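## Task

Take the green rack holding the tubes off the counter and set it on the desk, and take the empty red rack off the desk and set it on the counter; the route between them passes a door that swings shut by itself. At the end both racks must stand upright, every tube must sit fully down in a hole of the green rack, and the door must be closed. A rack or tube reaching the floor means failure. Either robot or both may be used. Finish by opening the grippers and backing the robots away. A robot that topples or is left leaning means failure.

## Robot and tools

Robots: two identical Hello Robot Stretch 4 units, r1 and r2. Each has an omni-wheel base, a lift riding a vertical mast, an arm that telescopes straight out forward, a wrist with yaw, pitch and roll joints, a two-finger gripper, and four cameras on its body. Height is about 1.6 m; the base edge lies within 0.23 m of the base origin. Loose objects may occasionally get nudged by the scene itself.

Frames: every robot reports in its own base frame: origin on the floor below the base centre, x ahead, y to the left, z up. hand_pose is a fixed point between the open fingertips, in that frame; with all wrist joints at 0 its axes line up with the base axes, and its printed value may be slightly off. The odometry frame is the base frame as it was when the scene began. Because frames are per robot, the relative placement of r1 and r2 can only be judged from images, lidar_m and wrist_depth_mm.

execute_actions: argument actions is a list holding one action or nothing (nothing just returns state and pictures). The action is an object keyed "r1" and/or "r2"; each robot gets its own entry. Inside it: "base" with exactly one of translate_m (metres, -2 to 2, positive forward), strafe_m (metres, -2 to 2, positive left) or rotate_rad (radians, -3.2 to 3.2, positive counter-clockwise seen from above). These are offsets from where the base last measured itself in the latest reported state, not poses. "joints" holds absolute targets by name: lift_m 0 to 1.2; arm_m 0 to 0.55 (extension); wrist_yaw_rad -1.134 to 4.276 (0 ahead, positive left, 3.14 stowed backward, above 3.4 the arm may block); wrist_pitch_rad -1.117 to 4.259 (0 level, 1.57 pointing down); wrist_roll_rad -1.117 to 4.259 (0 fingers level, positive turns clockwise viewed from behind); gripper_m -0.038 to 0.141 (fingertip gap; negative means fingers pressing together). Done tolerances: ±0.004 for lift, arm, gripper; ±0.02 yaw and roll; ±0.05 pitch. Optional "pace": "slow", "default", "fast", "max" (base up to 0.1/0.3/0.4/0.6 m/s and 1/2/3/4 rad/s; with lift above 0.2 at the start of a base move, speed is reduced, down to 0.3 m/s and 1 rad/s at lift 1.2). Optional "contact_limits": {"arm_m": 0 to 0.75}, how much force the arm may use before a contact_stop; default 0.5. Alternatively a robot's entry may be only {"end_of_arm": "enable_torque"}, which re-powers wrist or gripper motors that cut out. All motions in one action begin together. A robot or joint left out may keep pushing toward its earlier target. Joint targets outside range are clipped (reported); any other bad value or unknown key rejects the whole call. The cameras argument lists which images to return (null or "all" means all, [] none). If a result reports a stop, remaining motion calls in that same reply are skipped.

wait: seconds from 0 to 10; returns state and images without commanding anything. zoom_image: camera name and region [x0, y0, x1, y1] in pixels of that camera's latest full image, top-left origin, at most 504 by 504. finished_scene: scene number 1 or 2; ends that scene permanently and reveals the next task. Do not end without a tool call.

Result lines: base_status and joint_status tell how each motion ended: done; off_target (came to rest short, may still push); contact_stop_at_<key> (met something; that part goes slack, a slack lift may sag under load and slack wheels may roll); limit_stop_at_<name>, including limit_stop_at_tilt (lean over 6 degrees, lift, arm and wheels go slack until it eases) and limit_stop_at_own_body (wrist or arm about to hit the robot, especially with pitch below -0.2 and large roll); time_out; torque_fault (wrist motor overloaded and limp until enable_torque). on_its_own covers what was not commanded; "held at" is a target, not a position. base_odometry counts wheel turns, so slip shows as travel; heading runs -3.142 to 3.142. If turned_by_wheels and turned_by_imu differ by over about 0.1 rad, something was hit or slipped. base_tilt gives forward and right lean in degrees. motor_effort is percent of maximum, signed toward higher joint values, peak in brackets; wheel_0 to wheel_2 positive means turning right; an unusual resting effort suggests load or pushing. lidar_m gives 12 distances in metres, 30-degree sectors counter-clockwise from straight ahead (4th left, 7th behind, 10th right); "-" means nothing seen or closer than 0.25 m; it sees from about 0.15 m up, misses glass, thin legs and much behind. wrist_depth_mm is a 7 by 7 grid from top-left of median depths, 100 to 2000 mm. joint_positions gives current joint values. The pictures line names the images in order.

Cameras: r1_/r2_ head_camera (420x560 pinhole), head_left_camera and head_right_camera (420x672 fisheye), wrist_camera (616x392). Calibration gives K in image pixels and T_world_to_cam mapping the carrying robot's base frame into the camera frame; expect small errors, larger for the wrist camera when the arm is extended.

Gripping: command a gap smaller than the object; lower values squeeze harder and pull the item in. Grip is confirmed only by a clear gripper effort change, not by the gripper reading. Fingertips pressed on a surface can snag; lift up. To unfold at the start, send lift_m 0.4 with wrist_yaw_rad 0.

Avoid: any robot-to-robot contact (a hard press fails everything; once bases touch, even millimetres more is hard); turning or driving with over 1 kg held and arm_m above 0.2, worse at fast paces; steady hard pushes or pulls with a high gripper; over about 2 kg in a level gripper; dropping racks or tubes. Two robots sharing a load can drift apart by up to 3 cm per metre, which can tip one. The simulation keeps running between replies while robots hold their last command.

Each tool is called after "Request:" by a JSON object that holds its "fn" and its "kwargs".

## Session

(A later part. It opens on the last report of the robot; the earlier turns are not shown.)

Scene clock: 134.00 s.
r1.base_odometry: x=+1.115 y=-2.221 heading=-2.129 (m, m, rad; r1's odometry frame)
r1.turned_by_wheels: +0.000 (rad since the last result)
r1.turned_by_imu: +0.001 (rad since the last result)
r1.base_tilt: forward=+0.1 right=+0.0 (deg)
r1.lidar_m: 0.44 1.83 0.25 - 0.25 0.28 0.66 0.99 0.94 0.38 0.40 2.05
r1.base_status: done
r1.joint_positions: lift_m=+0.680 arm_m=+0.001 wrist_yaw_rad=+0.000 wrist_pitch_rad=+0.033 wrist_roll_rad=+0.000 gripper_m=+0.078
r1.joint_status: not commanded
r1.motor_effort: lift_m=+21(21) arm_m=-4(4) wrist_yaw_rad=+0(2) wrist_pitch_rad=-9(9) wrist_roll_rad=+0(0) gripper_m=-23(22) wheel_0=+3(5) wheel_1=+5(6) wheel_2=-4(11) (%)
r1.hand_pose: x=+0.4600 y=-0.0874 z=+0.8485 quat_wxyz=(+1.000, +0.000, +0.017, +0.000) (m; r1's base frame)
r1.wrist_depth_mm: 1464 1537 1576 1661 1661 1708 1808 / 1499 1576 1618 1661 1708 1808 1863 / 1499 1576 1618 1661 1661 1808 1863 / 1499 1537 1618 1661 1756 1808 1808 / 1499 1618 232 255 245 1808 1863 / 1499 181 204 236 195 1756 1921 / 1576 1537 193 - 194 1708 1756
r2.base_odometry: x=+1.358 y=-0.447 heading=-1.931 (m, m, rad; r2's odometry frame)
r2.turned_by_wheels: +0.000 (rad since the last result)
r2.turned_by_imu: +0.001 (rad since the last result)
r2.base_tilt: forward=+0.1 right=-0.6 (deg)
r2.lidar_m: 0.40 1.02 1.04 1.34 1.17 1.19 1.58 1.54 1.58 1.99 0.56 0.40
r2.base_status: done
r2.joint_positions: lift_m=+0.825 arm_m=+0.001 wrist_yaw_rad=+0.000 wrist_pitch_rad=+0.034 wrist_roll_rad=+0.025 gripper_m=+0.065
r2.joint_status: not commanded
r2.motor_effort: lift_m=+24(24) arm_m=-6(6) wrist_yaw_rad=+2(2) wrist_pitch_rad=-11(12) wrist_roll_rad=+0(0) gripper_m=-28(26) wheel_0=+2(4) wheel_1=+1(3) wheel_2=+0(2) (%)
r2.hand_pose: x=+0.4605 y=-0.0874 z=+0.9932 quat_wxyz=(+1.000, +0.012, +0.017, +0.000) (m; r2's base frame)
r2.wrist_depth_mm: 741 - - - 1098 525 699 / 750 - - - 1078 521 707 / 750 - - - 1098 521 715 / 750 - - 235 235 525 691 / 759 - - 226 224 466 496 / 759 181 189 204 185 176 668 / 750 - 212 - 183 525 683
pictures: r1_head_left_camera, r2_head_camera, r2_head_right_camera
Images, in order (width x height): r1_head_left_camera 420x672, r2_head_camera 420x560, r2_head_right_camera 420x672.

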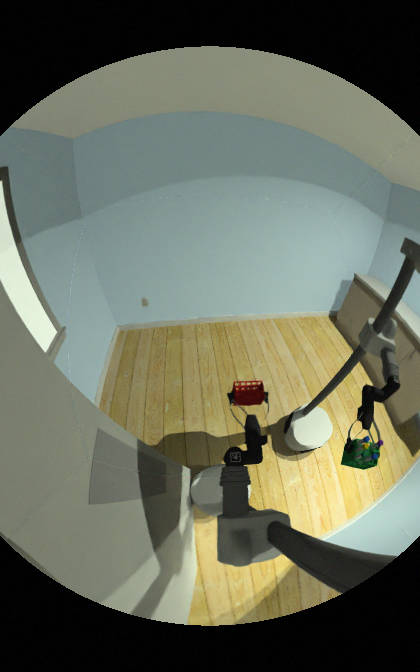

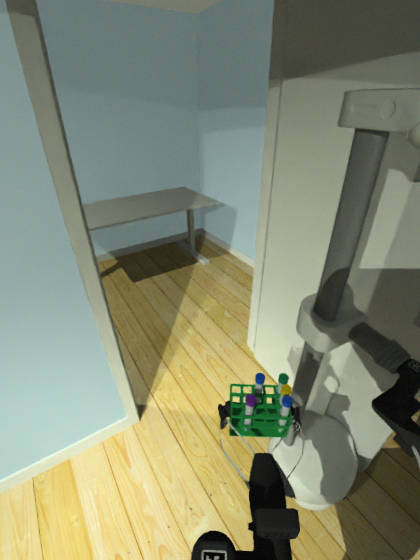

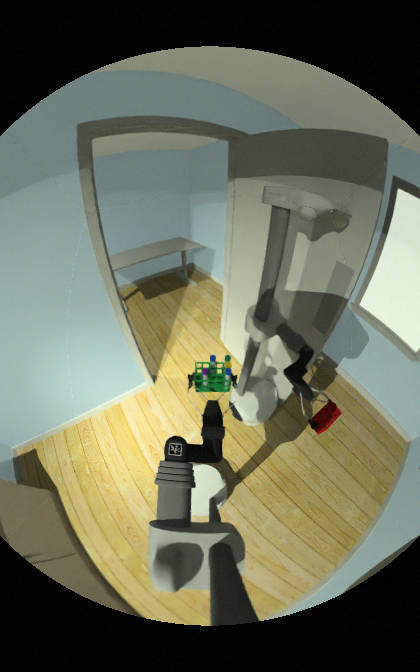

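Request:
{"fn": "execute_actions", "kwargs": {"actions": [{"r1":{"base":{"strafe_m":0.06},"pace":"slow"},"r2":{"base":{"strafe_m":0.08}}}], "cameras": []}}

Request:
{"fn": "execute_actions", "kwargs": {"actions": [{"r2":{"base":{"translate_m":0.5}}}], "cameras": ["r1_head_right_camera","r2_head_right_camera","r2_head_left_camera"]}}

Scene clock: 141.73 s.
r1.base_odometry: x=+1.166 y=-2.253 heading=-2.129 (m, m, rad; r1's odometry frame)
r1.turned_by_wheels: +0.000 (rad since the last result)
r1.turned_by_imu: +0.001 (rad since the last result)
r1.base_tilt: forward=+0.1 right=+0.0 (deg)
r1.lidar_m: 0.42 1.74 0.25 - 0.25 0.25 0.52 2.09 0.99 0.51 0.57 2.04
r1.base_status: done
r1.joint_positions: lift_m=+0.680 arm_m=+0.001 wrist_yaw_rad=+0.000 wrist_pitch_rad=+0.033 wrist_roll_rad=+0.000 gripper_m=+0.078
r1.joint_status: not commanded
r1.motor_effort: lift_m=+20(21) arm_m=-4(4) wrist_yaw_rad=-2(2) wrist_pitch_rad=-9(9) wrist_roll_rad=+0(0) gripper_m=-22(23) wheel_0=-3(9) wheel_1=+5(9) wheel_2=+0(1) (%)
r1.hand_pose: x=+0.4600 y=-0.0874 z=+0.8485 quat_wxyz=(+1.000, +0.000, +0.017, +0.000) (m; r1's base frame)
r1.wrist_depth_mm: 1464 1537 1618 1661 1661 1756 1756 / 1499 1537 1618 1661 1661 1756 1863 / 1537 1537 1618 1661 1708 1808 1863 / 1537 1537 1618 1661 1708 1808 1808 / 1499 1576 231 256 245 1808 1863 / 1537 180 204 237 195 1756 1863 / 1537 1576 193 - 194 1756 1756
r2.base_odometry: x=+1.433 y=-0.475 heading=-1.931 (m, m, rad; r2's odometry frame)
r2.turned_by_wheels: +0.000 (rad since the last result)
r2.turned_by_imu: +0.002 (rad since the last result)
r2.base_tilt: forward=+0.0 right=-0.6 (deg)
r2.lidar_m: 0.40 0.97 0.99 1.25 1.12 1.13 1.49 1.59 1.63 2.08 0.69 0.41
r2.base_status: done
r2.joint_positions: lift_m=+0.825 arm_m=+0.001 wrist_yaw_rad=+0.000 wrist_pitch_rad=+0.034 wrist_roll_rad=+0.025 gripper_m=+0.065
r2.joint_status: not commanded
r2.motor_effort: lift_m=+24(24) arm_m=-6(6) wrist_yaw_rad=+1(1) wrist_pitch_rad=-11(11) wrist_roll_rad=+0(0) gripper_m=-28(27) wheel_0=+1(8) wheel_1=+0(7) wheel_2=+0(0) (%)
r2.hand_pose: x=+0.4605 y=-0.0874 z=+0.9932 quat_wxyz=(+1.000, +0.012, +0.017, +0.000) (m; r2's base frame)
r2.wrist_depth_mm: 683 - - - 1182 960 525 / 699 - - - 1205 946 530 / 707 - - - 1205 976 530 / 699 - - 236 235 960 544 / 699 - - 227 224 931 512 / 707 181 202 204 186 176 530 / 707 - 212 - 183 931 535
pictures: none
No camera images: the call's "cameras" was empty. Leave "cameras" out to get every camera's image.

Scene clock: 144.87 s.
r1.base_odometry: x=+1.166 y=-2.253 heading=-2.129 (m, m, rad; r1's odometry frame)
r1.turned_by_wheels: +0.000 (rad since the last result)
r1.turned_by_imu: +0.000 (rad since the last result)
r1.base_tilt: forward=+0.2 right=+0.0 (deg)
r1.lidar_m: 0.44 1.73 0.25 - 0.25 0.25 0.52 0.43 0.44 0.43 2.11 2.05
r1.base_status: not commanded
r1.joint_positions: lift_m=+0.680 arm_m=+0.001 wrist_yaw_rad=+0.000 wrist_pitch_rad=+0.033 wrist_roll_rad=+0.000 gripper_m=+0.078
r1.joint_status: not commanded
r1.motor_effort: lift_m=+21(21) arm_m=-4(4) wrist_yaw_rad=-2(1) wrist_pitch_rad=-9(9) wrist_roll_rad=+0(0) gripper_m=-24(22) wheel_0=-3(3) wheel_1=+5(5) wheel_2=+0(0) (%)
r1.hand_pose: x=+0.4600 y=-0.0874 z=+0.8485 quat_wxyz=(+1.000, +0.000, +0.017, +0.000) (m; r1's base frame)
r1.wrist_depth_mm: 1499 1576 1618 1618 1708 1756 1808 / 1464 1537 1576 1661 1661 1756 1808 / 1499 1537 1618 1661 1708 1756 1921 / 1464 1576 1661 1661 1708 1808 1863 / 1537 1576 231 255 245 1808 1921 / 1537 181 205 238 195 1808 1863 / 1537 1576 193 - 195 1756 1708
r2.base_odometry: x=+1.257 y=-0.943 heading=-1.931 (m, m, rad; r2's odometry frame)
r2.turned_by_wheels: +0.000 (rad since the last result)
r2.turned_by_imu: +0.001 (rad since the last result)
r2.base_tilt: forward=+0.1 right=-0.6 (deg)
r2.lidar_m: 0.42 0.57 0.58 0.74 1.42 1.45 1.86 1.99 0.64 0.45 0.43 0.43
r2.base_status: done
r2.joint_positions: lift_m=+0.825 arm_m=+0.001 wrist_yaw_rad=+0.000 wrist_pitch_rad=+0.034 wrist_roll_rad=+0.025 gripper_m=+0.065
r2.joint_status: not commanded
r2.motor_effort: lift_m=+24(24) arm_m=-6(6) wrist_yaw_rad=+2(2) wrist_pitch_rad=-12(11) wrist_roll_rad=+0(0) gripper_m=-28(29) wheel_0=+0(4) wheel_1=+0(5) wheel_2=+0(7) (%)
r2.hand_pose: x=+0.4605 y=-0.0874 z=+0.9932 quat_wxyz=(+1.000, +0.012, +0.017, +0.000) (m; r2's base frame)
r2.wrist_depth_mm: - - - - 1983 647 539 / - - - - 1921 647 544 / - - - - 1921 654 549 / - - - 236 236 647 549 / 1983 - 1756 227 224 627 549 / - 181 203 204 186 176 530 / - - 211 - 183 634 525
pictures: r1_head_right_camera, r2_head_left_camera, r2_head_right_camera
Images, in order (width x height): r1_head_right_camera 420x672, r2_head_left_camera 420x672, r2_head_right_camera 420x672.

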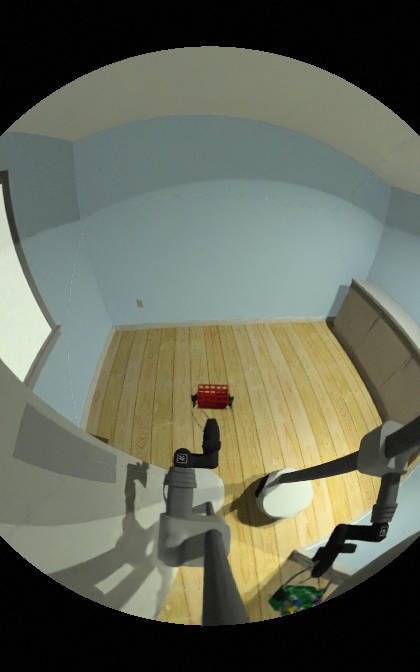

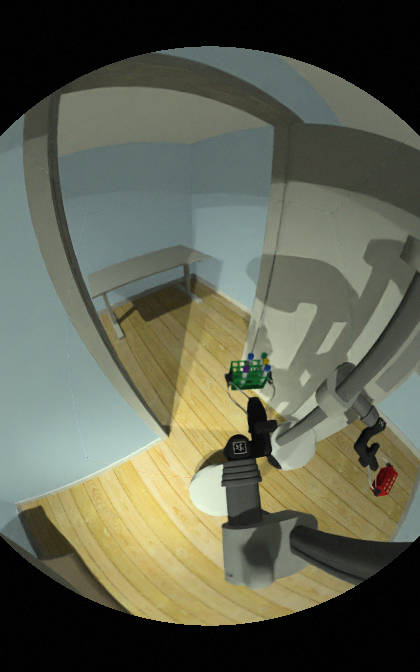

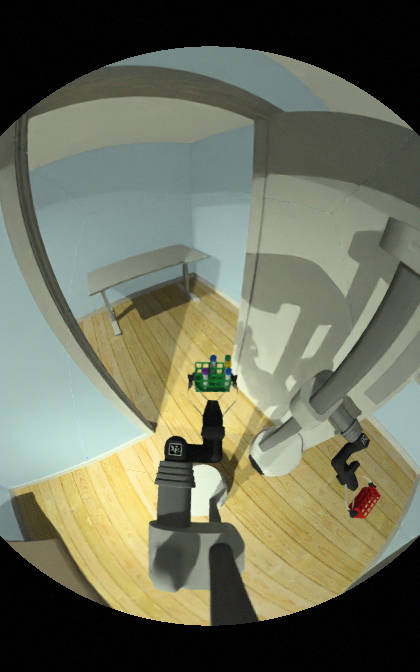

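Request:
{"fn": "execute_actions", "kwargs": {"actions": []}}

Scene clock: 156.27 s.
r1.base_odometry: x=+1.166 y=-2.253 heading=-2.129 (m, m, rad; r1's odometry frame)
r1.turned_by_wheels: +0.000 (rad since the last result)
r1.turned_by_imu: +0.001 (rad since the last result)
r1.base_tilt: forward=+0.1 right=-0.1 (deg)
r1.lidar_m: 0.43 1.70 0.25 - 0.25 0.25 0.50 0.44 0.43 0.43 2.10 2.04
r1.base_status: not commanded
r1.joint_positions: lift_m=+0.680 arm_m=+0.001 wrist_yaw_rad=+0.000 wrist_pitch_rad=+0.033 wrist_roll_rad=+0.000 gripper_m=+0.078
r1.joint_status: not commanded
r1.motor_effort: lift_m=+21(21) arm_m=-4(4) wrist_yaw_rad=-2(1) wrist_pitch_rad=-9(9) wrist_roll_rad=+0(0) gripper_m=-23(22) wheel_0=-3(3) wheel_1=+5(5) wheel_2=+0(0) (%)
r1.hand_pose: x=+0.4600 y=-0.0874 z=+0.8485 quat_wxyz=(+1.000, +0.000, +0.017, +0.000) (m; r1's base frame)
r1.wrist_depth_mm: 1537 1537 1576 1661 1756 1708 1808 / 1537 1537 1618 1661 1708 1756 1808 / 1499 1537 1618 1661 1708 1756 1863 / 1499 1576 1661 1708 1708 1808 1808 / 1537 1576 231 256 245 1808 1863 / 1537 181 204 237 195 1808 1863 / 1537 1576 193 - 195 1756 1756
r2.base_odometry: x=+1.257 y=-0.943 heading=-1.931 (m, m, rad; r2's odometry frame)
r2.turned_by_wheels: +0.000 (rad since the last result)
r2.turned_by_imu: +0.002 (rad since the last result)
r2.base_tilt: forward=+0.1 right=-0.6 (deg)
r2.lidar_m: 0.39 0.56 0.57 0.75 1.40 1.45 1.89 2.00 0.66 0.47 0.41 0.42
r2.base_status: done
r2.joint_positions: lift_m=+0.825 arm_m=+0.001 wrist_yaw_rad=+0.000 wrist_pitch_rad=+0.034 wrist_roll_rad=+0.025 gripper_m=+0.065
r2.joint_status: not commanded
r2.motor_effort: lift_m=+24(24) arm_m=-6(6) wrist_yaw_rad=+2(2) wrist_pitch_rad=-11(11) wrist_roll_rad=+0(0) gripper_m=-34(29) wheel_0=+0(4) wheel_1=+0(5) wheel_2=+0(7) (%)
r2.hand_pose: x=+0.4605 y=-0.0874 z=+0.9932 quat_wxyz=(+1.000, +0.012, +0.017, +0.000) (m; r2's base frame)
r2.wrist_depth_mm: - - - - 1921 647 539 / - - - - 1921 654 544 / - - - - 1983 654 544 / - - - 236 234 654 554 / 1863 - 1708 226 220 627 549 / - 181 202 204 185 176 535 / - - 211 - 183 621 530
pictures: r1_head_camera, r1_head_left_camera, r1_head_right_camera, r1_wrist_camera, r2_head_camera, r2_head_left_camera, r2_head_right_camera, r2_wrist_camera
camera_calibration (this result's frames):
r1_wrist_camera: T_world_to_cam=[[-0.00829566, -0.999646, 0.0252986, -0.115729], [-0.022864, -0.0251032, -0.999423, 0.912277], [0.999704, -0.00886931, -0.0226476, -0.215976], [0, 0, 0, 1]] pos_world=[0.23581, -0.0947023, 0.909787]
r2_wrist_camera: T_world_to_cam=[[0.0382989, -0.999196, -0.0118588, -0.0823466], [-0.0493486, 0.0099618, -0.998732, 1.0675], [0.998047, 0.0388355, -0.0489274, -0.17849], [0, 0, 0, 1]] pos_world=[0.233975, -0.0859829, 1.05644]
Images, in order (width x height): r1_head_camera 420x560, r1_head_left_camera 420x672, r1_head_right_camera 420x672, r1_wrist_camera 616x392, r2_head_camera 420x560, r2_head_left_camera 420x672, r2_head_right_camera 420x672, r2_wrist_camera 616x392.

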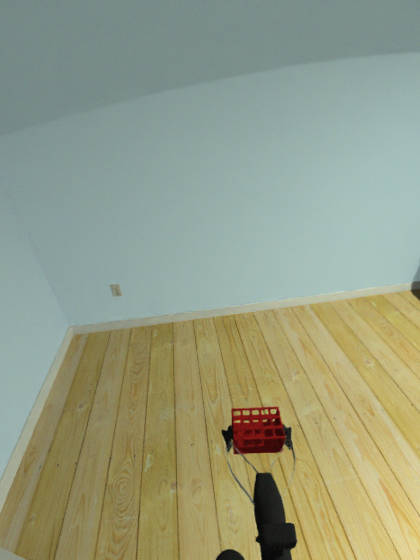

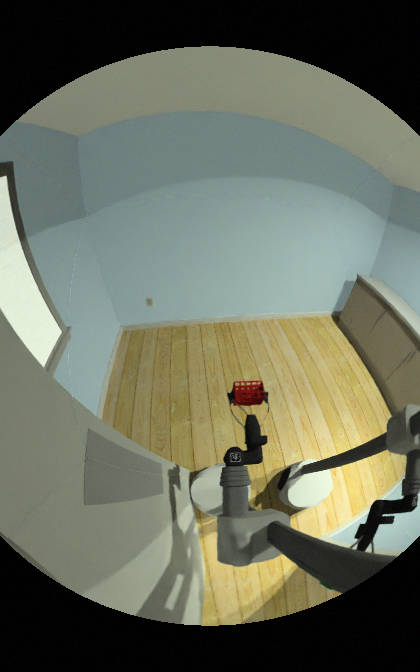

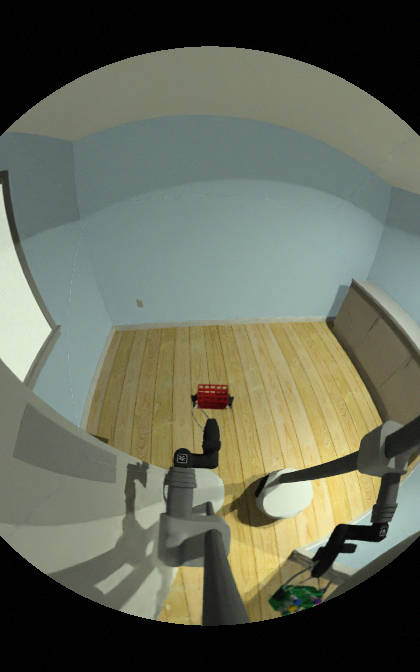

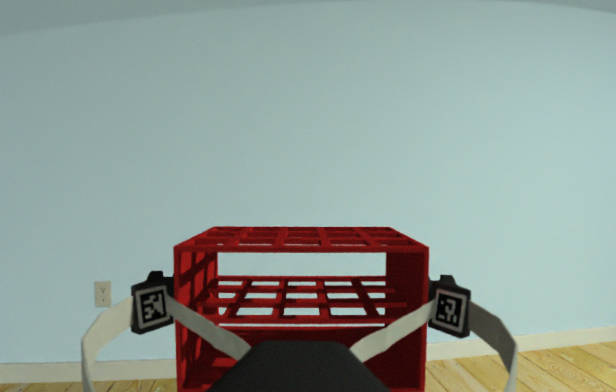

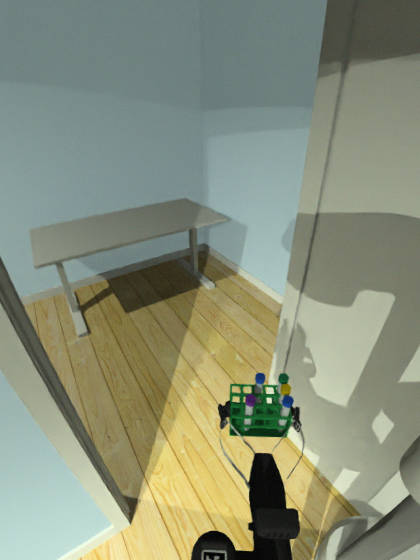

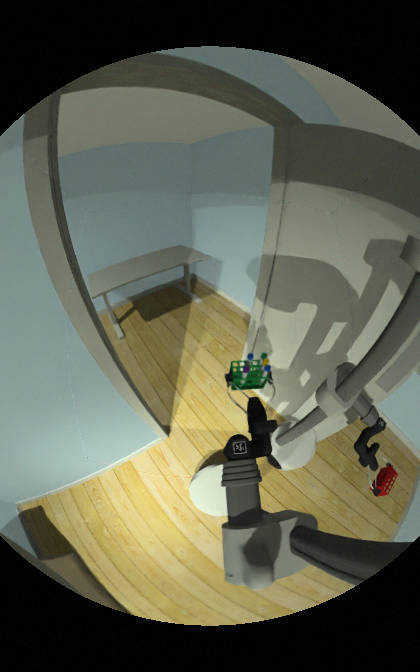

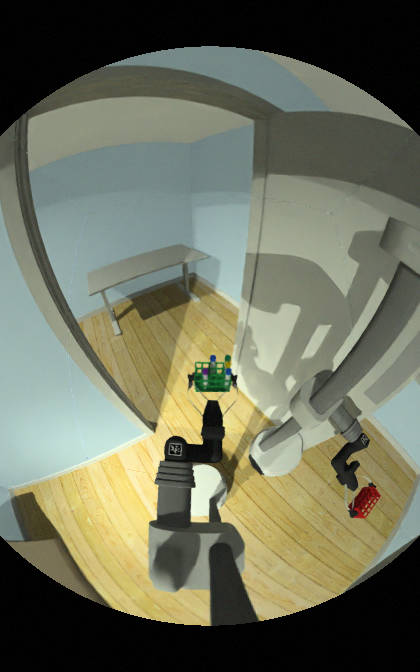

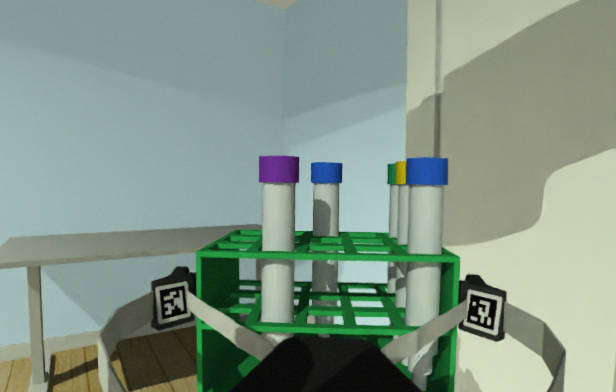

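Request:
{"fn": "execute_actions", "kwargs": {"actions": [{"r2":{"base":{"translate_m":0.36}}}], "cameras": ["r2_head_camera","r2_head_right_camera"]}}

Request:
{"fn": "execute_actions", "kwargs": {"actions": [{"r2":{"base":{"rotate_rad":0.6},"pace":"slow"}}], "cameras": ["r2_head_camera","r2_head_right_camera","r2_head_left_camera"]}}

Scene clock: 165.23 s.
r1.base_odometry: x=+1.166 y=-2.253 heading=-2.129 (m, m, rad; r1's odometry frame)
r1.turned_by_wheels: +0.000 (rad since the last result)
r1.turned_by_imu: +0.001 (rad since the last result)
r1.base_tilt: forward=+0.1 right=+0.0 (deg)
r1.lidar_m: 0.43 1.72 0.25 - 0.25 0.26 0.54 0.42 0.40 1.96 2.11 2.05
r1.base_status: not commanded
r1.joint_positions: lift_m=+0.680 arm_m=+0.001 wrist_yaw_rad=+0.000 wrist_pitch_rad=+0.033 wrist_roll_rad=+0.000 gripper_m=+0.078
r1.joint_status: not commanded
r1.motor_effort: lift_m=+21(21) arm_m=-4(4) wrist_yaw_rad=-1(1) wrist_pitch_rad=-9(9) wrist_roll_rad=+0(0) gripper_m=-22(22) wheel_0=-3(3) wheel_1=+5(5) wheel_2=+0(0) (%)
r1.hand_pose: x=+0.4600 y=-0.0874 z=+0.8485 quat_wxyz=(+1.000, +0.000, +0.017, +0.000) (m; r1's base frame)
r1.wrist_depth_mm: 1499 1499 1576 1618 1661 1808 1808 / 1499 1537 1661 1576 1708 1756 1863 / 1499 1537 1576 1618 1661 1808 1808 / 1499 1576 1618 1661 1708 1756 1808 / 1537 1576 230 255 245 1808 1863 / 1537 180 204 238 195 1808 1863 / 1537 1576 193 - 195 1708 1756
r2.base_odometry: x=+1.130 y=-1.280 heading=-1.931 (m, m, rad; r2's odometry frame)
r2.turned_by_wheels: +0.000 (rad since the last result)
r2.turned_by_imu: +0.001 (rad since the last result)
r2.base_tilt: forward=+0.1 right=-0.6 (deg)
r2.lidar_m: 0.39 1.62 0.39 0.36 0.87 1.66 2.13 2.29 0.40 0.37 0.59 0.42
r2.base_status: done
r2.joint_positions: lift_m=+0.825 arm_m=+0.001 wrist_yaw_rad=+0.000 wrist_pitch_rad=+0.034 wrist_roll_rad=+0.025 gripper_m=+0.065
r2.joint_status: not commanded
r2.motor_effort: lift_m=+24(24) arm_m=-6(6) wrist_yaw_rad=+2(2) wrist_pitch_rad=-12(11) wrist_roll_rad=+0(0) gripper_m=-25(29) wheel_0=+0(4) wheel_1=+1(5) wheel_2=+1(8) (%)
r2.hand_pose: x=+0.4605 y=-0.0874 z=+0.9932 quat_wxyz=(+1.000, +0.012, +0.017, +0.000) (m; r2's base frame)
r2.wrist_depth_mm: 1808 - - - 1661 469 377 / 1808 - - - 1661 473 382 / 1808 - - - 1708 469 384 / 1921 - - 236 234 473 382 / 1618 1863 1464 227 220 445 387 / 1921 182 202 204 185 176 362 / 1863 - 212 - 183 445 353
pictures: r2_head_camera, r2_head_right_camera
Images, in order (width x height): r2_head_camera 420x560, r2_head_right_camera 420x672.

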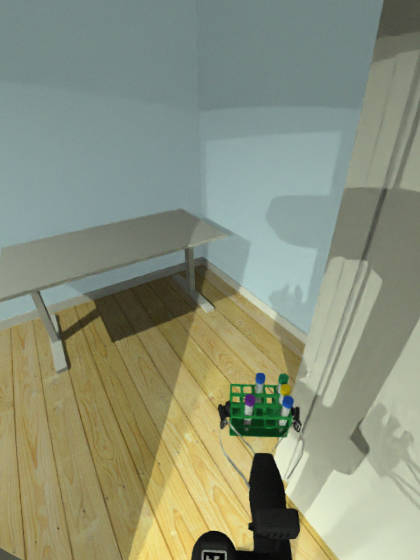

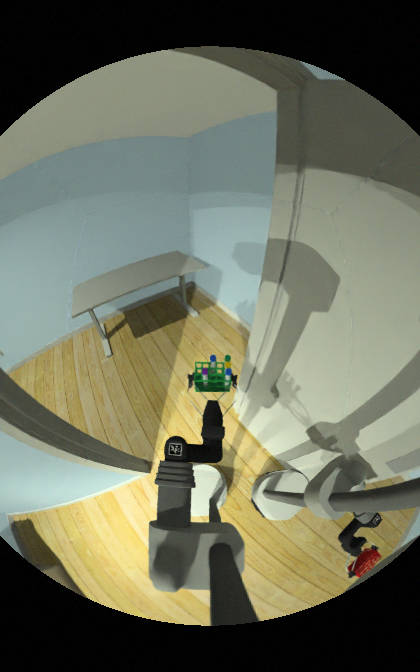

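Scene clock: 167.07 s.
r1.base_odometry: x=+1.166 y=-2.253 heading=-2.129 (m, m, rad; r1's odometry frame)
r1.turned_by_wheels: +0.000 (rad since the last result)
r1.turned_by_imu: +0.000 (rad since the last result)
r1.base_tilt: forward=+0.1 right=+0.0 (deg)
r1.lidar_m: 0.42 1.72 0.25 - 0.25 0.26 0.52 0.40 0.38 1.93 2.10 2.04
r1.base_status: not commanded
r1.joint_positions: lift_m=+0.680 arm_m=+0.001 wrist_yaw_rad=+0.000 wrist_pitch_rad=+0.033 wrist_roll_rad=+0.000 gripper_m=+0.078
r1.joint_status: not commanded
r1.motor_effort: lift_m=+21(21) arm_m=-4(4) wrist_yaw_rad=-2(1) wrist_pitch_rad=-9(9) wrist_roll_rad=+0(0) gripper_m=-23(23) wheel_0=-3(3) wheel_1=+5(5) wheel_2=+0(0) (%)
r1.hand_pose: x=+0.4600 y=-0.0874 z=+0.8485 quat_wxyz=(+1.000, +0.000, +0.017, +0.000) (m; r1's base frame)
r1.wrist_depth_mm: 1537 1499 1576 1618 1661 1708 1808 / 1499 1537 1576 1618 1661 1756 1863 / 1499 1537 1576 1661 1708 1808 1808 / 1499 1537 1618 1661 1756 1756 1808 / 1537 1537 231 255 245 1808 1863 / 1537 180 204 238 195 1808 1863 / 1537 1618 192 - 194 1756 1808
r2.base_odometry: x=+1.130 y=-1.280 heading=-1.331 (m, m, rad; r2's odometry frame)
r2.turned_by_wheels: +0.600 (rad since the last result)
r2.turned_by_imu: +0.590 (rad since the last result)
r2.base_tilt: forward=+0.0 right=-0.5 (deg)
r2.lidar_m: 0.38 0.36 0.39 1.10 1.69 2.29 0.87 0.39 0.37 0.58 0.62 0.43
r2.base_status: done
r2.joint_positions: lift_m=+0.825 arm_m=+0.001 wrist_yaw_rad=+0.000 wrist_pitch_rad=+0.034 wrist_roll_rad=+0.025 gripper_m=+0.065
r2.joint_status: not commanded
r2.motor_effort: lift_m=+24(24) arm_m=-6(6) wrist_yaw_rad=+2(1) wrist_pitch_rad=-11(12) wrist_roll_rad=+0(0) gripper_m=-29(28) wheel_0=+0(3) wheel_1=+0(5) wheel_2=+0(3) (%)
r2.hand_pose: x=+0.4605 y=-0.0874 z=+0.9932 quat_wxyz=(+1.000, +0.012, +0.017, +0.000) (m; r2's base frame)
r2.wrist_depth_mm: - - - - - - - / - - - - - - - / - - - - - - - / - - - 236 236 - - / - - 1464 225 215 1808 1756 / - 181 202 204 186 176 1863 / - - 212 - 183 - 1756
pictures: r2_head_camera, r2_head_left_camera, r2_head_right_camera
Images, in order (width x height): r2_head_camera 420x560, r2_head_left_camera 420x672, r2_head_right_camera 420x672.

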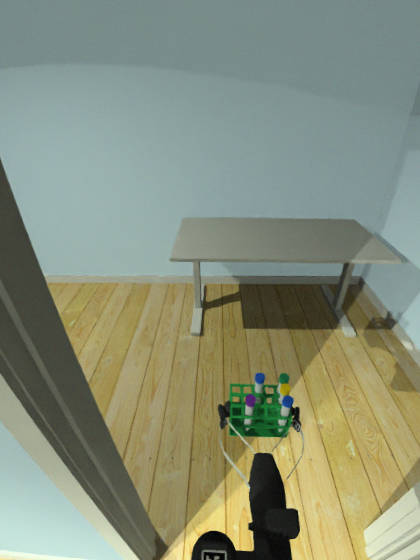

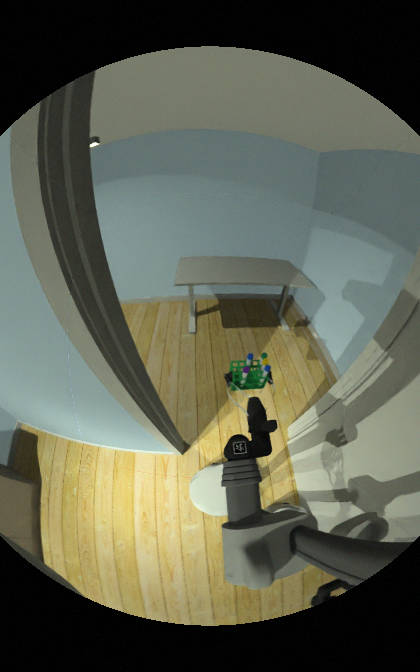

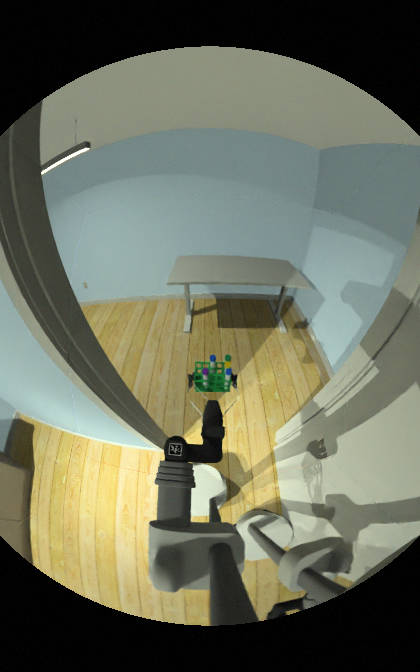

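Request:
{"fn": "execute_actions", "kwargs": {"actions": [{"r2":{"base":{"strafe_m":-0.11},"pace":"slow"}}], "cameras": ["r2_head_camera","r2_head_left_camera"]}}

Scene clock: 171.97 s.
r1.base_odometry: x=+1.166 y=-2.253 heading=-2.129 (m, m, rad; r1's odometry frame)
r1.turned_by_wheels: +0.000 (rad since the last result)
r1.turned_by_imu: +0.000 (rad since the last result)
r1.base_tilt: forward=+0.1 right=+0.0 (deg)
r1.lidar_m: 0.42 1.72 0.25 - 0.25 0.25 0.52 0.30 0.30 1.95 2.10 2.05
r1.base_status: not commanded
r1.joint_positions: lift_m=+0.680 arm_m=+0.001 wrist_yaw_rad=+0.000 wrist_pitch_rad=+0.033 wrist_roll_rad=+0.000 gripper_m=+0.078
r1.joint_status: not commanded
r1.motor_effort: lift_m=+21(20) arm_m=-4(4) wrist_yaw_rad=-1(2) wrist_pitch_rad=-9(9) wrist_roll_rad=+0(0) gripper_m=-21(23) wheel_0=-3(3) wheel_1=+5(5) wheel_2=+0(0) (%)
r1.hand_pose: x=+0.4600 y=-0.0874 z=+0.8485 quat_wxyz=(+1.000, +0.000, +0.017, +0.000) (m; r1's base frame)
r1.wrist_depth_mm: 1499 1537 1576 1661 1708 1756 1808 / 1499 1537 1618 1661 1708 1756 1863 / 1537 1537 1576 1661 1708 1808 1863 / 1537 1576 1576 1661 1708 1756 1863 / 1537 1576 231 255 246 1808 1863 / 1537 181 204 238 195 1808 1863 / 1499 1576 193 - 195 1756 1808
r2.base_odometry: x=+1.024 y=-1.306 heading=-1.331 (m, m, rad; r2's odometry frame)
r2.turned_by_wheels: +0.000 (rad since the last result)
r2.turned_by_imu: +0.002 (rad since the last result)
r2.base_tilt: forward=+0.1 right=-0.6 (deg)
r2.lidar_m: 0.41 0.49 0.43 1.12 1.81 2.36 0.70 0.29 0.32 0.48 0.49 0.39
r2.base_status: done
r2.joint_positions: lift_m=+0.825 arm_m=+0.001 wrist_yaw_rad=+0.000 wrist_pitch_rad=+0.034 wrist_roll_rad=+0.025 gripper_m=+0.065
r2.joint_status: not commanded
r2.motor_effort: lift_m=+24(24) arm_m=-6(6) wrist_yaw_rad=+2(2) wrist_pitch_rad=-12(11) wrist_roll_rad=+0(0) gripper_m=-28(24) wheel_0=+1(3) wheel_1=-1(5) wheel_2=+0(1) (%)
r2.hand_pose: x=+0.4605 y=-0.0874 z=+0.9932 quat_wxyz=(+1.000, +0.012, +0.017, +0.000) (m; r2's base frame)
r2.wrist_depth_mm: - - - - - - 1863 / - - - - - - 1863 / - - - - - - 1863 / - - - 234 234 - 1808 / - - 1430 216 216 1708 1708 / - 181 203 189 185 176 1756 / - - 212 - 183 1983 1708
pictures: r2_head_camera, r2_head_left_camera
Images, in order (width x height): r2_head_camera 420x560, r2_head_left_camera 420x672.

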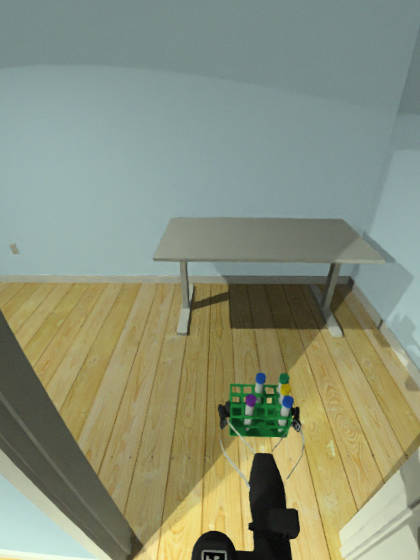

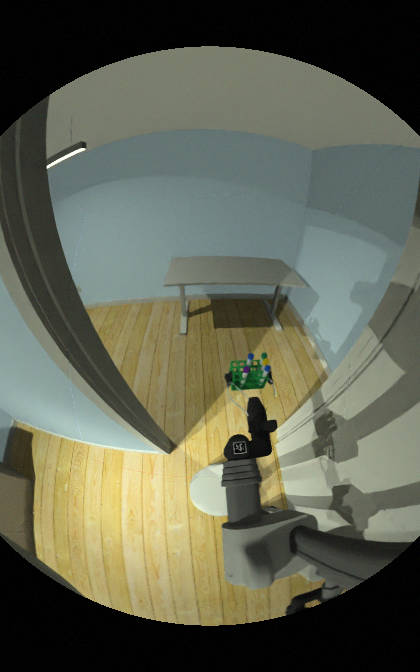

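Request:
{"fn": "execute_actions", "kwargs": {"actions": [{"r2":{"base":{"translate_m":1.0},"joints":{"lift_m":0.70}}}], "cameras": ["r2_head_camera","r1_head_left_camera","r1_head_right_camera"]}}

Scene clock: 180.87 s.
r1.base_odometry: x=+1.166 y=-2.253 heading=-2.129 (m, m, rad; r1's odometry frame)
r1.turned_by_wheels: +0.000 (rad since the last result)
r1.turned_by_imu: +0.001 (rad since the last result)
r1.base_tilt: forward=+0.1 right=+0.0 (deg)
r1.lidar_m: 0.43 1.72 0.25 - 0.25 0.26 0.52 1.23 0.99 1.93 2.09 2.05
r1.base_status: not commanded
r1.joint_positions: lift_m=+0.680 arm_m=+0.001 wrist_yaw_rad=+0.000 wrist_pitch_rad=+0.033 wrist_roll_rad=+0.000 gripper_m=+0.078
r1.joint_status: not commanded
r1.motor_effort: lift_m=+20(21) arm_m=-4(4) wrist_yaw_rad=-2(1) wrist_pitch_rad=-9(9) wrist_roll_rad=+1(0) gripper_m=-23(22) wheel_0=-3(3) wheel_1=+5(5) wheel_2=+0(0) (%)
r1.hand_pose: x=+0.4600 y=-0.0874 z=+0.8485 quat_wxyz=(+1.000, +0.000, +0.017, +0.000) (m; r1's base frame)
r1.wrist_depth_mm: 1464 1576 1576 1661 1661 1756 1756 / 1499 1537 1618 1618 1661 1756 1808 / 1499 1576 1618 1618 1708 1756 1808 / 1499 1576 1618 1661 1708 1756 1863 / 1537 1576 231 255 245 1808 1863 / 1537 181 204 237 195 1756 1863 / 1537 1576 193 - 195 1708 1756
r2.base_odometry: x=+1.261 y=-2.277 heading=-1.331 (m, m, rad; r2's odometry frame)
r2.turned_by_wheels: +0.000 (rad since the last result)
r2.turned_by_imu: +0.002 (rad since the last result)
r2.base_tilt: forward=+0.1 right=-0.5 (deg)
r2.lidar_m: 0.41 0.65 2.00 2.32 0.79 0.67 1.21 0.75 0.76 1.32 0.94 0.44
r2.base_status: done
r2.joint_positions: lift_m=+0.700 arm_m=+0.001 wrist_yaw_rad=+0.000 wrist_pitch_rad=+0.034 wrist_roll_rad=+0.025 gripper_m=+0.065
r2.joint_status: all done
r2.motor_effort: lift_m=+19(23) arm_m=-6(6) wrist_yaw_rad=+2(2) wrist_pitch_rad=-11(11) wrist_roll_rad=+0(0) gripper_m=-25(30) wheel_0=-2(5) wheel_1=+1(5) wheel_2=+2(7) (%)
r2.hand_pose: x=+0.4605 y=-0.0874 z=+0.8686 quat_wxyz=(+1.000, +0.012, +0.017, +0.000) (m; r2's base frame)
r2.wrist_depth_mm: 1205 1229 1229 1205 1205 1205 1182 / 1229 1205 1205 1205 1229 1229 1182 / 1255 1205 1229 1205 1205 1205 1229 / 1255 1255 1229 236 234 1229 1205 / 1229 1205 809 226 214 1078 1098 / 574 181 189 205 186 176 603 / 439 433 212 - 183 418 424
pictures: r1_head_left_camera, r1_head_right_camera, r2_head_camera
Images, in order (width x height): r1_head_left_camera 420x672, r1_head_right_camera 420x672, r2_head_camera 420x560.

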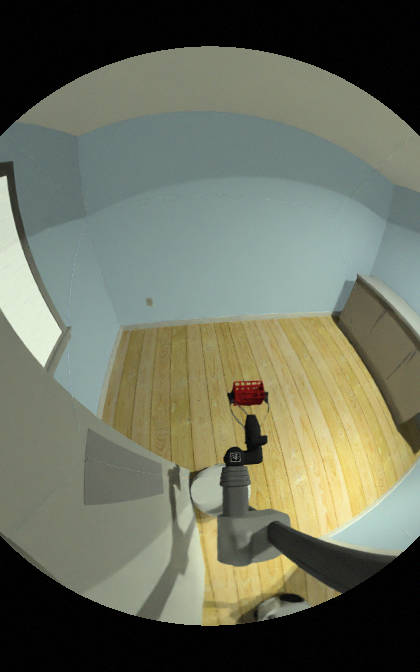

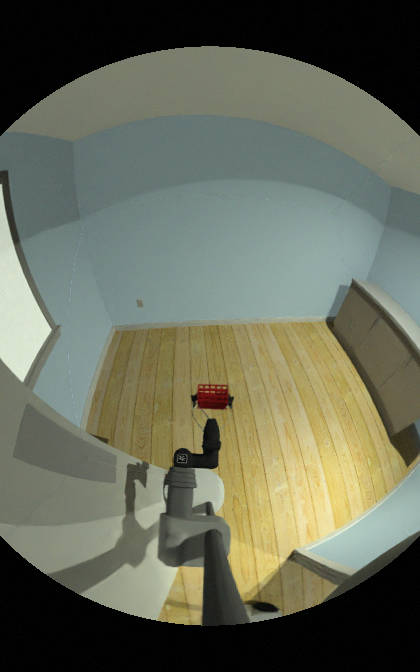

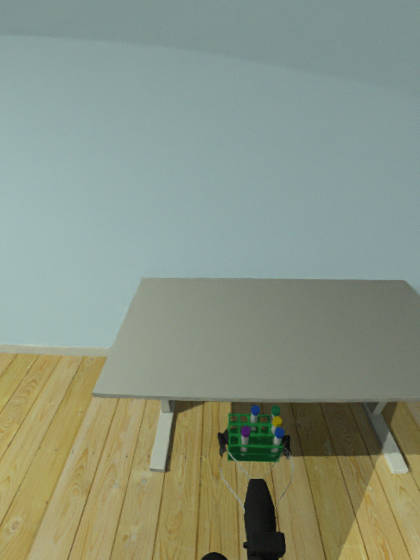

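Request:
{"fn": "execute_actions", "kwargs": {"actions": [{"r1":{"base":{"translate_m":0.55},"joints":{"lift_m":0.855}},"r2":{"joints":{"arm_m":0.40,"lift_m":0.66},"pace":"slow"}}], "cameras": ["r2_head_camera","r1_head_left_camera","r2_wrist_camera"]}}

Request:
{"fn": "execute_actions", "kwargs": {"actions": [{"r1":{"base":{"rotate_rad":-1.42}},"r2":{"joints":{"lift_m":0.608},"pace":"slow"}}], "cameras": ["r1_head_camera","r1_head_right_camera","r2_wrist_camera"]}}

Scene clock: 190.33 s.
r1.base_odometry: x=+0.875 y=-2.719 heading=-2.129 (m, m, rad; r1's odometry frame)
r1.turned_by_wheels: +0.000 (rad since the last result)
r1.turned_by_imu: +0.001 (rad since the last result)
r1.base_tilt: forward=+0.2 right=+0.0 (deg)
r1.lidar_m: 0.45 1.36 1.19 1.08 1.11 1.37 1.26 1.29 1.61 1.99 2.03 1.44
r1.base_status: done
r1.joint_positions: lift_m=+0.855 arm_m=+0.001 wrist_yaw_rad=+0.000 wrist_pitch_rad=+0.033 wrist_roll_rad=+0.000 gripper_m=+0.078
r1.joint_status: all done
r1.motor_effort: lift_m=+22(24) arm_m=-4(4) wrist_yaw_rad=-2(1) wrist_pitch_rad=-8(9) wrist_roll_rad=+1(0) gripper_m=-23(23) wheel_0=+2(5) wheel_1=+2(7) wheel_2=-1(8) (%)
r1.hand_pose: x=+0.4600 y=-0.0874 z=+1.0235 quat_wxyz=(+1.000, +0.000, +0.017, +0.000) (m; r1's base frame)
r1.wrist_depth_mm: 1008 1025 1060 1098 1138 1182 1229 / 1025 1042 1078 1098 1160 1205 1229 / 1008 1060 1098 1138 1160 1205 1229 / 1025 1042 1098 1098 1205 1205 1255 / 1042 1078 232 255 244 1229 1255 / 1042 180 204 238 195 1205 1281 / 1025 1078 193 - 194 1229 1255
r2.base_odometry: x=+1.261 y=-2.277 heading=-1.331 (m, m, rad; r2's odometry frame)
r2.turned_by_wheels: +0.000 (rad since the last result)
r2.turned_by_imu: +0.003 (rad since the last result)
r2.base_tilt: forward=+0.1 right=-0.6 (deg)
r2.lidar_m: 0.61 0.65 2.00 2.35 0.81 0.64 0.60 0.64 0.75 1.31 0.93 0.66
r2.base_status: not commanded
r2.joint_positions: lift_m=+0.660 arm_m=+0.399 wrist_yaw_rad=+0.000 wrist_pitch_rad=+0.034 wrist_roll_rad=+0.025 gripper_m=+0.065
r2.joint_status: all done
r2.motor_effort: lift_m=+18(19) arm_m=+6(7) wrist_yaw_rad=+2(2) wrist_pitch_rad=-11(11) wrist_roll_rad=+0(0) gripper_m=-28(26) wheel_0=-2(2) wheel_1=+1(1) wheel_2=+2(2) (%)
r2.hand_pose: x=+0.8582 y=-0.0874 z=+0.8287 quat_wxyz=(+1.000, +0.012, +0.017, +0.000) (m; r2's base frame)
r2.wrist_depth_mm: 809 831 820 831 820 809 820 / 831 820 820 820 809 798 798 / 831 831 820 820 820 809 820 / 854 842 842 236 235 820 809 / 831 842 647 227 216 809 820 / 455 182 188 204 185 176 477 / 327 325 211 - 183 329 310
pictures: r1_head_left_camera, r2_head_camera, r2_wrist_camera
camera_calibration (this result's frames):
r2_wrist_camera: T_world_to_cam=[[0.0381987, -0.9992, -0.0118584, -0.0994723], [-0.0492759, 0.00996909, -0.998735, 0.922783], [0.998054, 0.0387348, -0.0488557, -0.583524], [0, 0, 0, 1]] pos_world=[0.63166, -0.0859893, 0.891928]
Images, in order (width x height): r1_head_left_camera 420x672, r2_head_camera 420x560, r2_wrist_camera 616x392.

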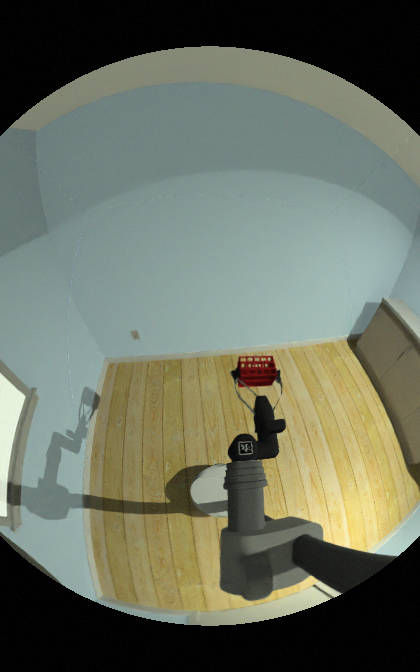

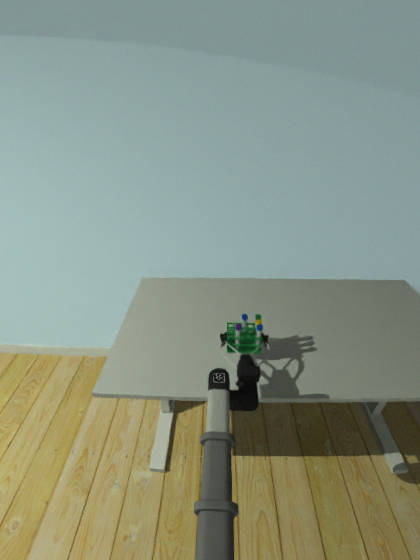

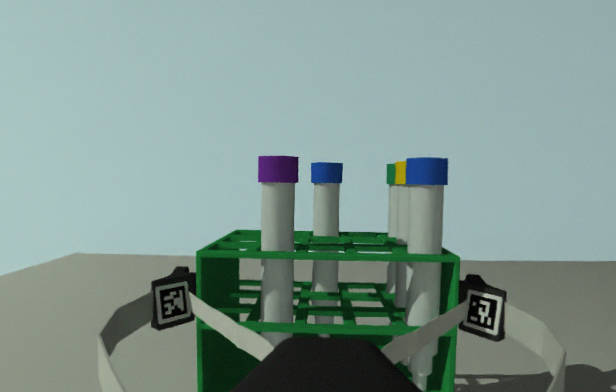

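Scene clock: 192.30 s.
r1.base_odometry: x=+0.875 y=-2.719 heading=+2.735 (m, m, rad; r1's odometry frame)
r1.turned_by_wheels: -1.419 (rad since the last result)
r1.turned_by_imu: -1.448 (rad since the last result)
r1.base_tilt: forward=+0.1 right=+0.0 (deg)
r1.lidar_m: 0.44 1.86 1.38 1.34 1.40 1.14 1.09 1.15 1.29 1.26 1.31 1.86
r1.base_status: done
r1.joint_positions: lift_m=+0.855 arm_m=+0.001 wrist_yaw_rad=+0.000 wrist_pitch_rad=+0.033 wrist_roll_rad=+0.000 gripper_m=+0.078
r1.joint_status: not commanded
r1.motor_effort: lift_m=+21(21) arm_m=-4(4) wrist_yaw_rad=+1(2) wrist_pitch_rad=-9(8) wrist_roll_rad=+0(0) gripper_m=-23(23) wheel_0=+3(9) wheel_1=+2(9) wheel_2=+1(8) (%)
r1.hand_pose: x=+0.4600 y=-0.0875 z=+1.0235 quat_wxyz=(+1.000, +0.000, +0.017, +0.000) (m; r1's base frame)
r1.wrist_depth_mm: 1808 - - - - - 1661 / 1863 - - - - - 1661 / 1921 - - - - - 1661 / 1863 - - - - - 1661 / 1808 1756 231 255 245 - 1661 / 1863 181 204 238 195 - 1661 / 1756 1863 193 - 195 - 1708
r2.base_odometry: x=+1.261 y=-2.277 heading=-1.331 (m, m, rad; r2's odometry frame)
r2.turned_by_wheels: +0.000 (rad since the last result)
r2.turned_by_imu: +0.001 (rad since the last result)
r2.base_tilt: forward=+0.1 right=-0.6 (deg)
r2.lidar_m: 0.63 0.64 1.99 2.35 0.79 0.64 0.59 0.65 0.74 1.32 0.90 0.67
r2.base_status: not commanded
r2.joint_positions: lift_m=+0.608 arm_m=+0.399 wrist_yaw_rad=+0.000 wrist_pitch_rad=+0.034 wrist_roll_rad=+0.025 gripper_m=+0.065
r2.joint_status: all done
r2.motor_effort: lift_m=+18(19) arm_m=+6(6) wrist_yaw_rad=+2(2) wrist_pitch_rad=-11(12) wrist_roll_rad=+0(0) gripper_m=-27(26) wheel_0=-1(2) wheel_1=+1(1) wheel_2=+2(2) (%)
r2.hand_pose: x=+0.8582 y=-0.0874 z=+0.7767 quat_wxyz=(+1.000, +0.012, +0.017, +0.000) (m; r2's base frame)
r2.wrist_depth_mm: 820 809 809 809 820 820 809 / 831 831 820 809 809 820 809 / 831 831 831 820 831 820 809 / 831 831 842 236 236 820 831 / 549 564 442 225 216 609 603 / 314 181 188 204 185 176 332 / 223 222 206 - 182 227 213
pictures: r1_head_camera, r1_head_right_camera, r2_wrist_camera
camera_calibration (this result's frames):
r2_wrist_camera: T_world_to_cam=[[0.038199, -0.9992, -0.0118583, -0.100089], [-0.0492759, 0.00996902, -0.998735, 0.870853], [0.998054, 0.038735, -0.0488557, -0.586066], [0, 0, 0, 1]] pos_world=[0.631662, -0.0859893, 0.839932]
Images, in order (width x height): r1_head_camera 420x560, r1_head_right_camera 420x672, r2_wrist_camera 616x392.

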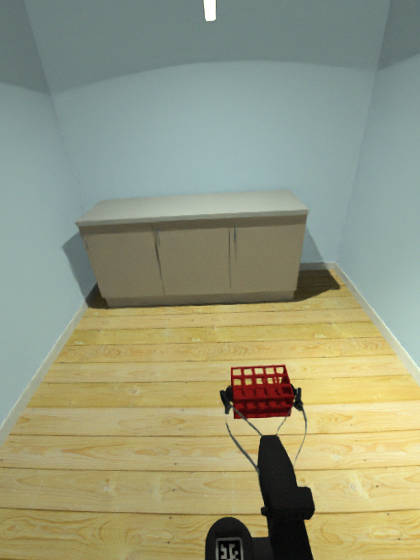

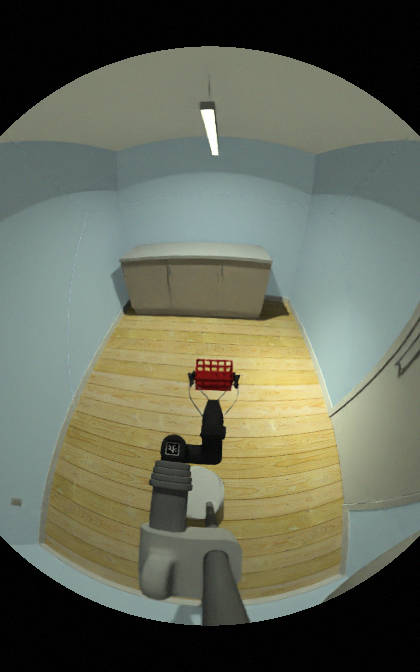

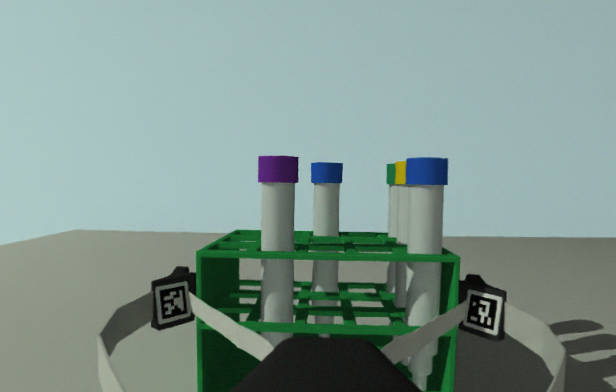

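Request:
{"fn": "execute_actions", "kwargs": {"actions": [{"r1":{"base":{"translate_m":1.35}},"r2":{"joints":{"lift_m":0.603},"pace":"slow"}}], "cameras": ["r1_head_camera","r2_wrist_camera"]}}

Scene clock: 199.87 s.
r1.base_odometry: x=-0.365 y=-2.185 heading=+2.735 (m, m, rad; r1's odometry frame)
r1.turned_by_wheels: +0.000 (rad since the last result)
r1.turned_by_imu: +0.001 (rad since the last result)
r1.base_tilt: forward=+0.1 right=-0.1 (deg)
r1.lidar_m: 0.43 0.70 0.97 1.30 1.36 1.92 2.47 1.81 1.35 1.29 0.92 0.67
r1.base_status: done
r1.joint_positions: lift_m=+0.855 arm_m=+0.001 wrist_yaw_rad=+0.000 wrist_pitch_rad=+0.033 wrist_roll_rad=+0.000 gripper_m=+0.078
r1.joint_status: not commanded
r1.motor_effort: lift_m=+21(21) arm_m=-4(4) wrist_yaw_rad=-1(0) wrist_pitch_rad=-9(9) wrist_roll_rad=+0(0) gripper_m=-23(24) wheel_0=+2(6) wheel_1=+3(7) wheel_2=-1(13) (%)
r1.hand_pose: x=+0.4600 y=-0.0874 z=+1.0235 quat_wxyz=(+1.000, +0.000, +0.017, +0.000) (m; r1's base frame)
r1.wrist_depth_mm: 1042 1025 1008 1008 1025 1025 1008 / 1042 1042 1042 1025 1025 1042 1008 / 1042 1025 1042 1060 1042 1008 1025 / 1042 1060 1060 1060 1042 1025 1025 / 831 842 231 255 245 854 854 / 466 181 204 237 195 421 473 / 452 452 193 - 195 424 445
r2.base_odometry: x=+1.261 y=-2.277 heading=-1.331 (m, m, rad; r2's odometry frame)
r2.turned_by_wheels: +0.000 (rad since the last result)
r2.turned_by_imu: +0.002 (rad since the last result)
r2.base_tilt: forward=+0.1 right=-0.6 (deg)
r2.lidar_m: 0.63 0.66 2.00 2.35 0.80 0.64 0.61 0.65 0.74 1.31 0.93 0.67
r2.base_status: not commanded
r2.joint_positions: lift_m=+0.603 arm_m=+0.399 wrist_yaw_rad=+0.000 wrist_pitch_rad=+0.033 wrist_roll_rad=+0.025 gripper_m=+0.065
r2.joint_status: all done
r2.motor_effort: lift_m=+17(18) arm_m=+6(6) wrist_yaw_rad=+2(2) wrist_pitch_rad=-8(11) wrist_roll_rad=+0(0) gripper_m=-30(29) wheel_0=-2(2) wheel_1=+1(1) wheel_2=+2(2) (%)
r2.hand_pose: x=+0.8582 y=-0.0874 z=+0.7721 quat_wxyz=(+1.000, +0.012, +0.016, +0.000) (m; r2's base frame)
r2.wrist_depth_mm: 820 809 809 809 820 820 820 / 842 820 820 831 820 820 809 / 831 831 831 820 831 820 820 / 820 842 820 236 235 831 831 / 539 549 433 227 216 591 591 / 304 182 202 204 185 176 319 / 217 216 202 - 183 220 206
pictures: r1_head_camera, r2_wrist_camera
camera_calibration (this result's frames):
r2_wrist_camera: T_world_to_cam=[[0.0382131, -0.9992, -0.011812, -0.100192], [-0.0480707, 0.0099688, -0.998794, 0.865273], [0.998113, 0.0387348, -0.0476513, -0.587284], [0, 0, 0, 1]] pos_world=[0.631598, -0.0859893, 0.835061]
Images, in order (width x height): r1_head_camera 420x560, r2_wrist_camera 616x392.

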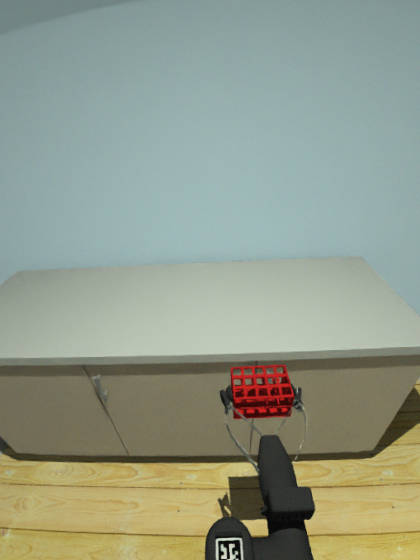

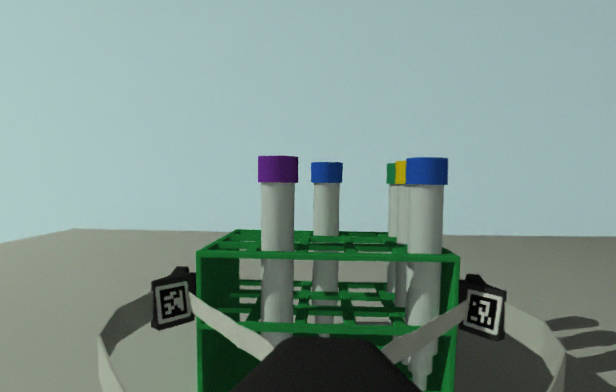

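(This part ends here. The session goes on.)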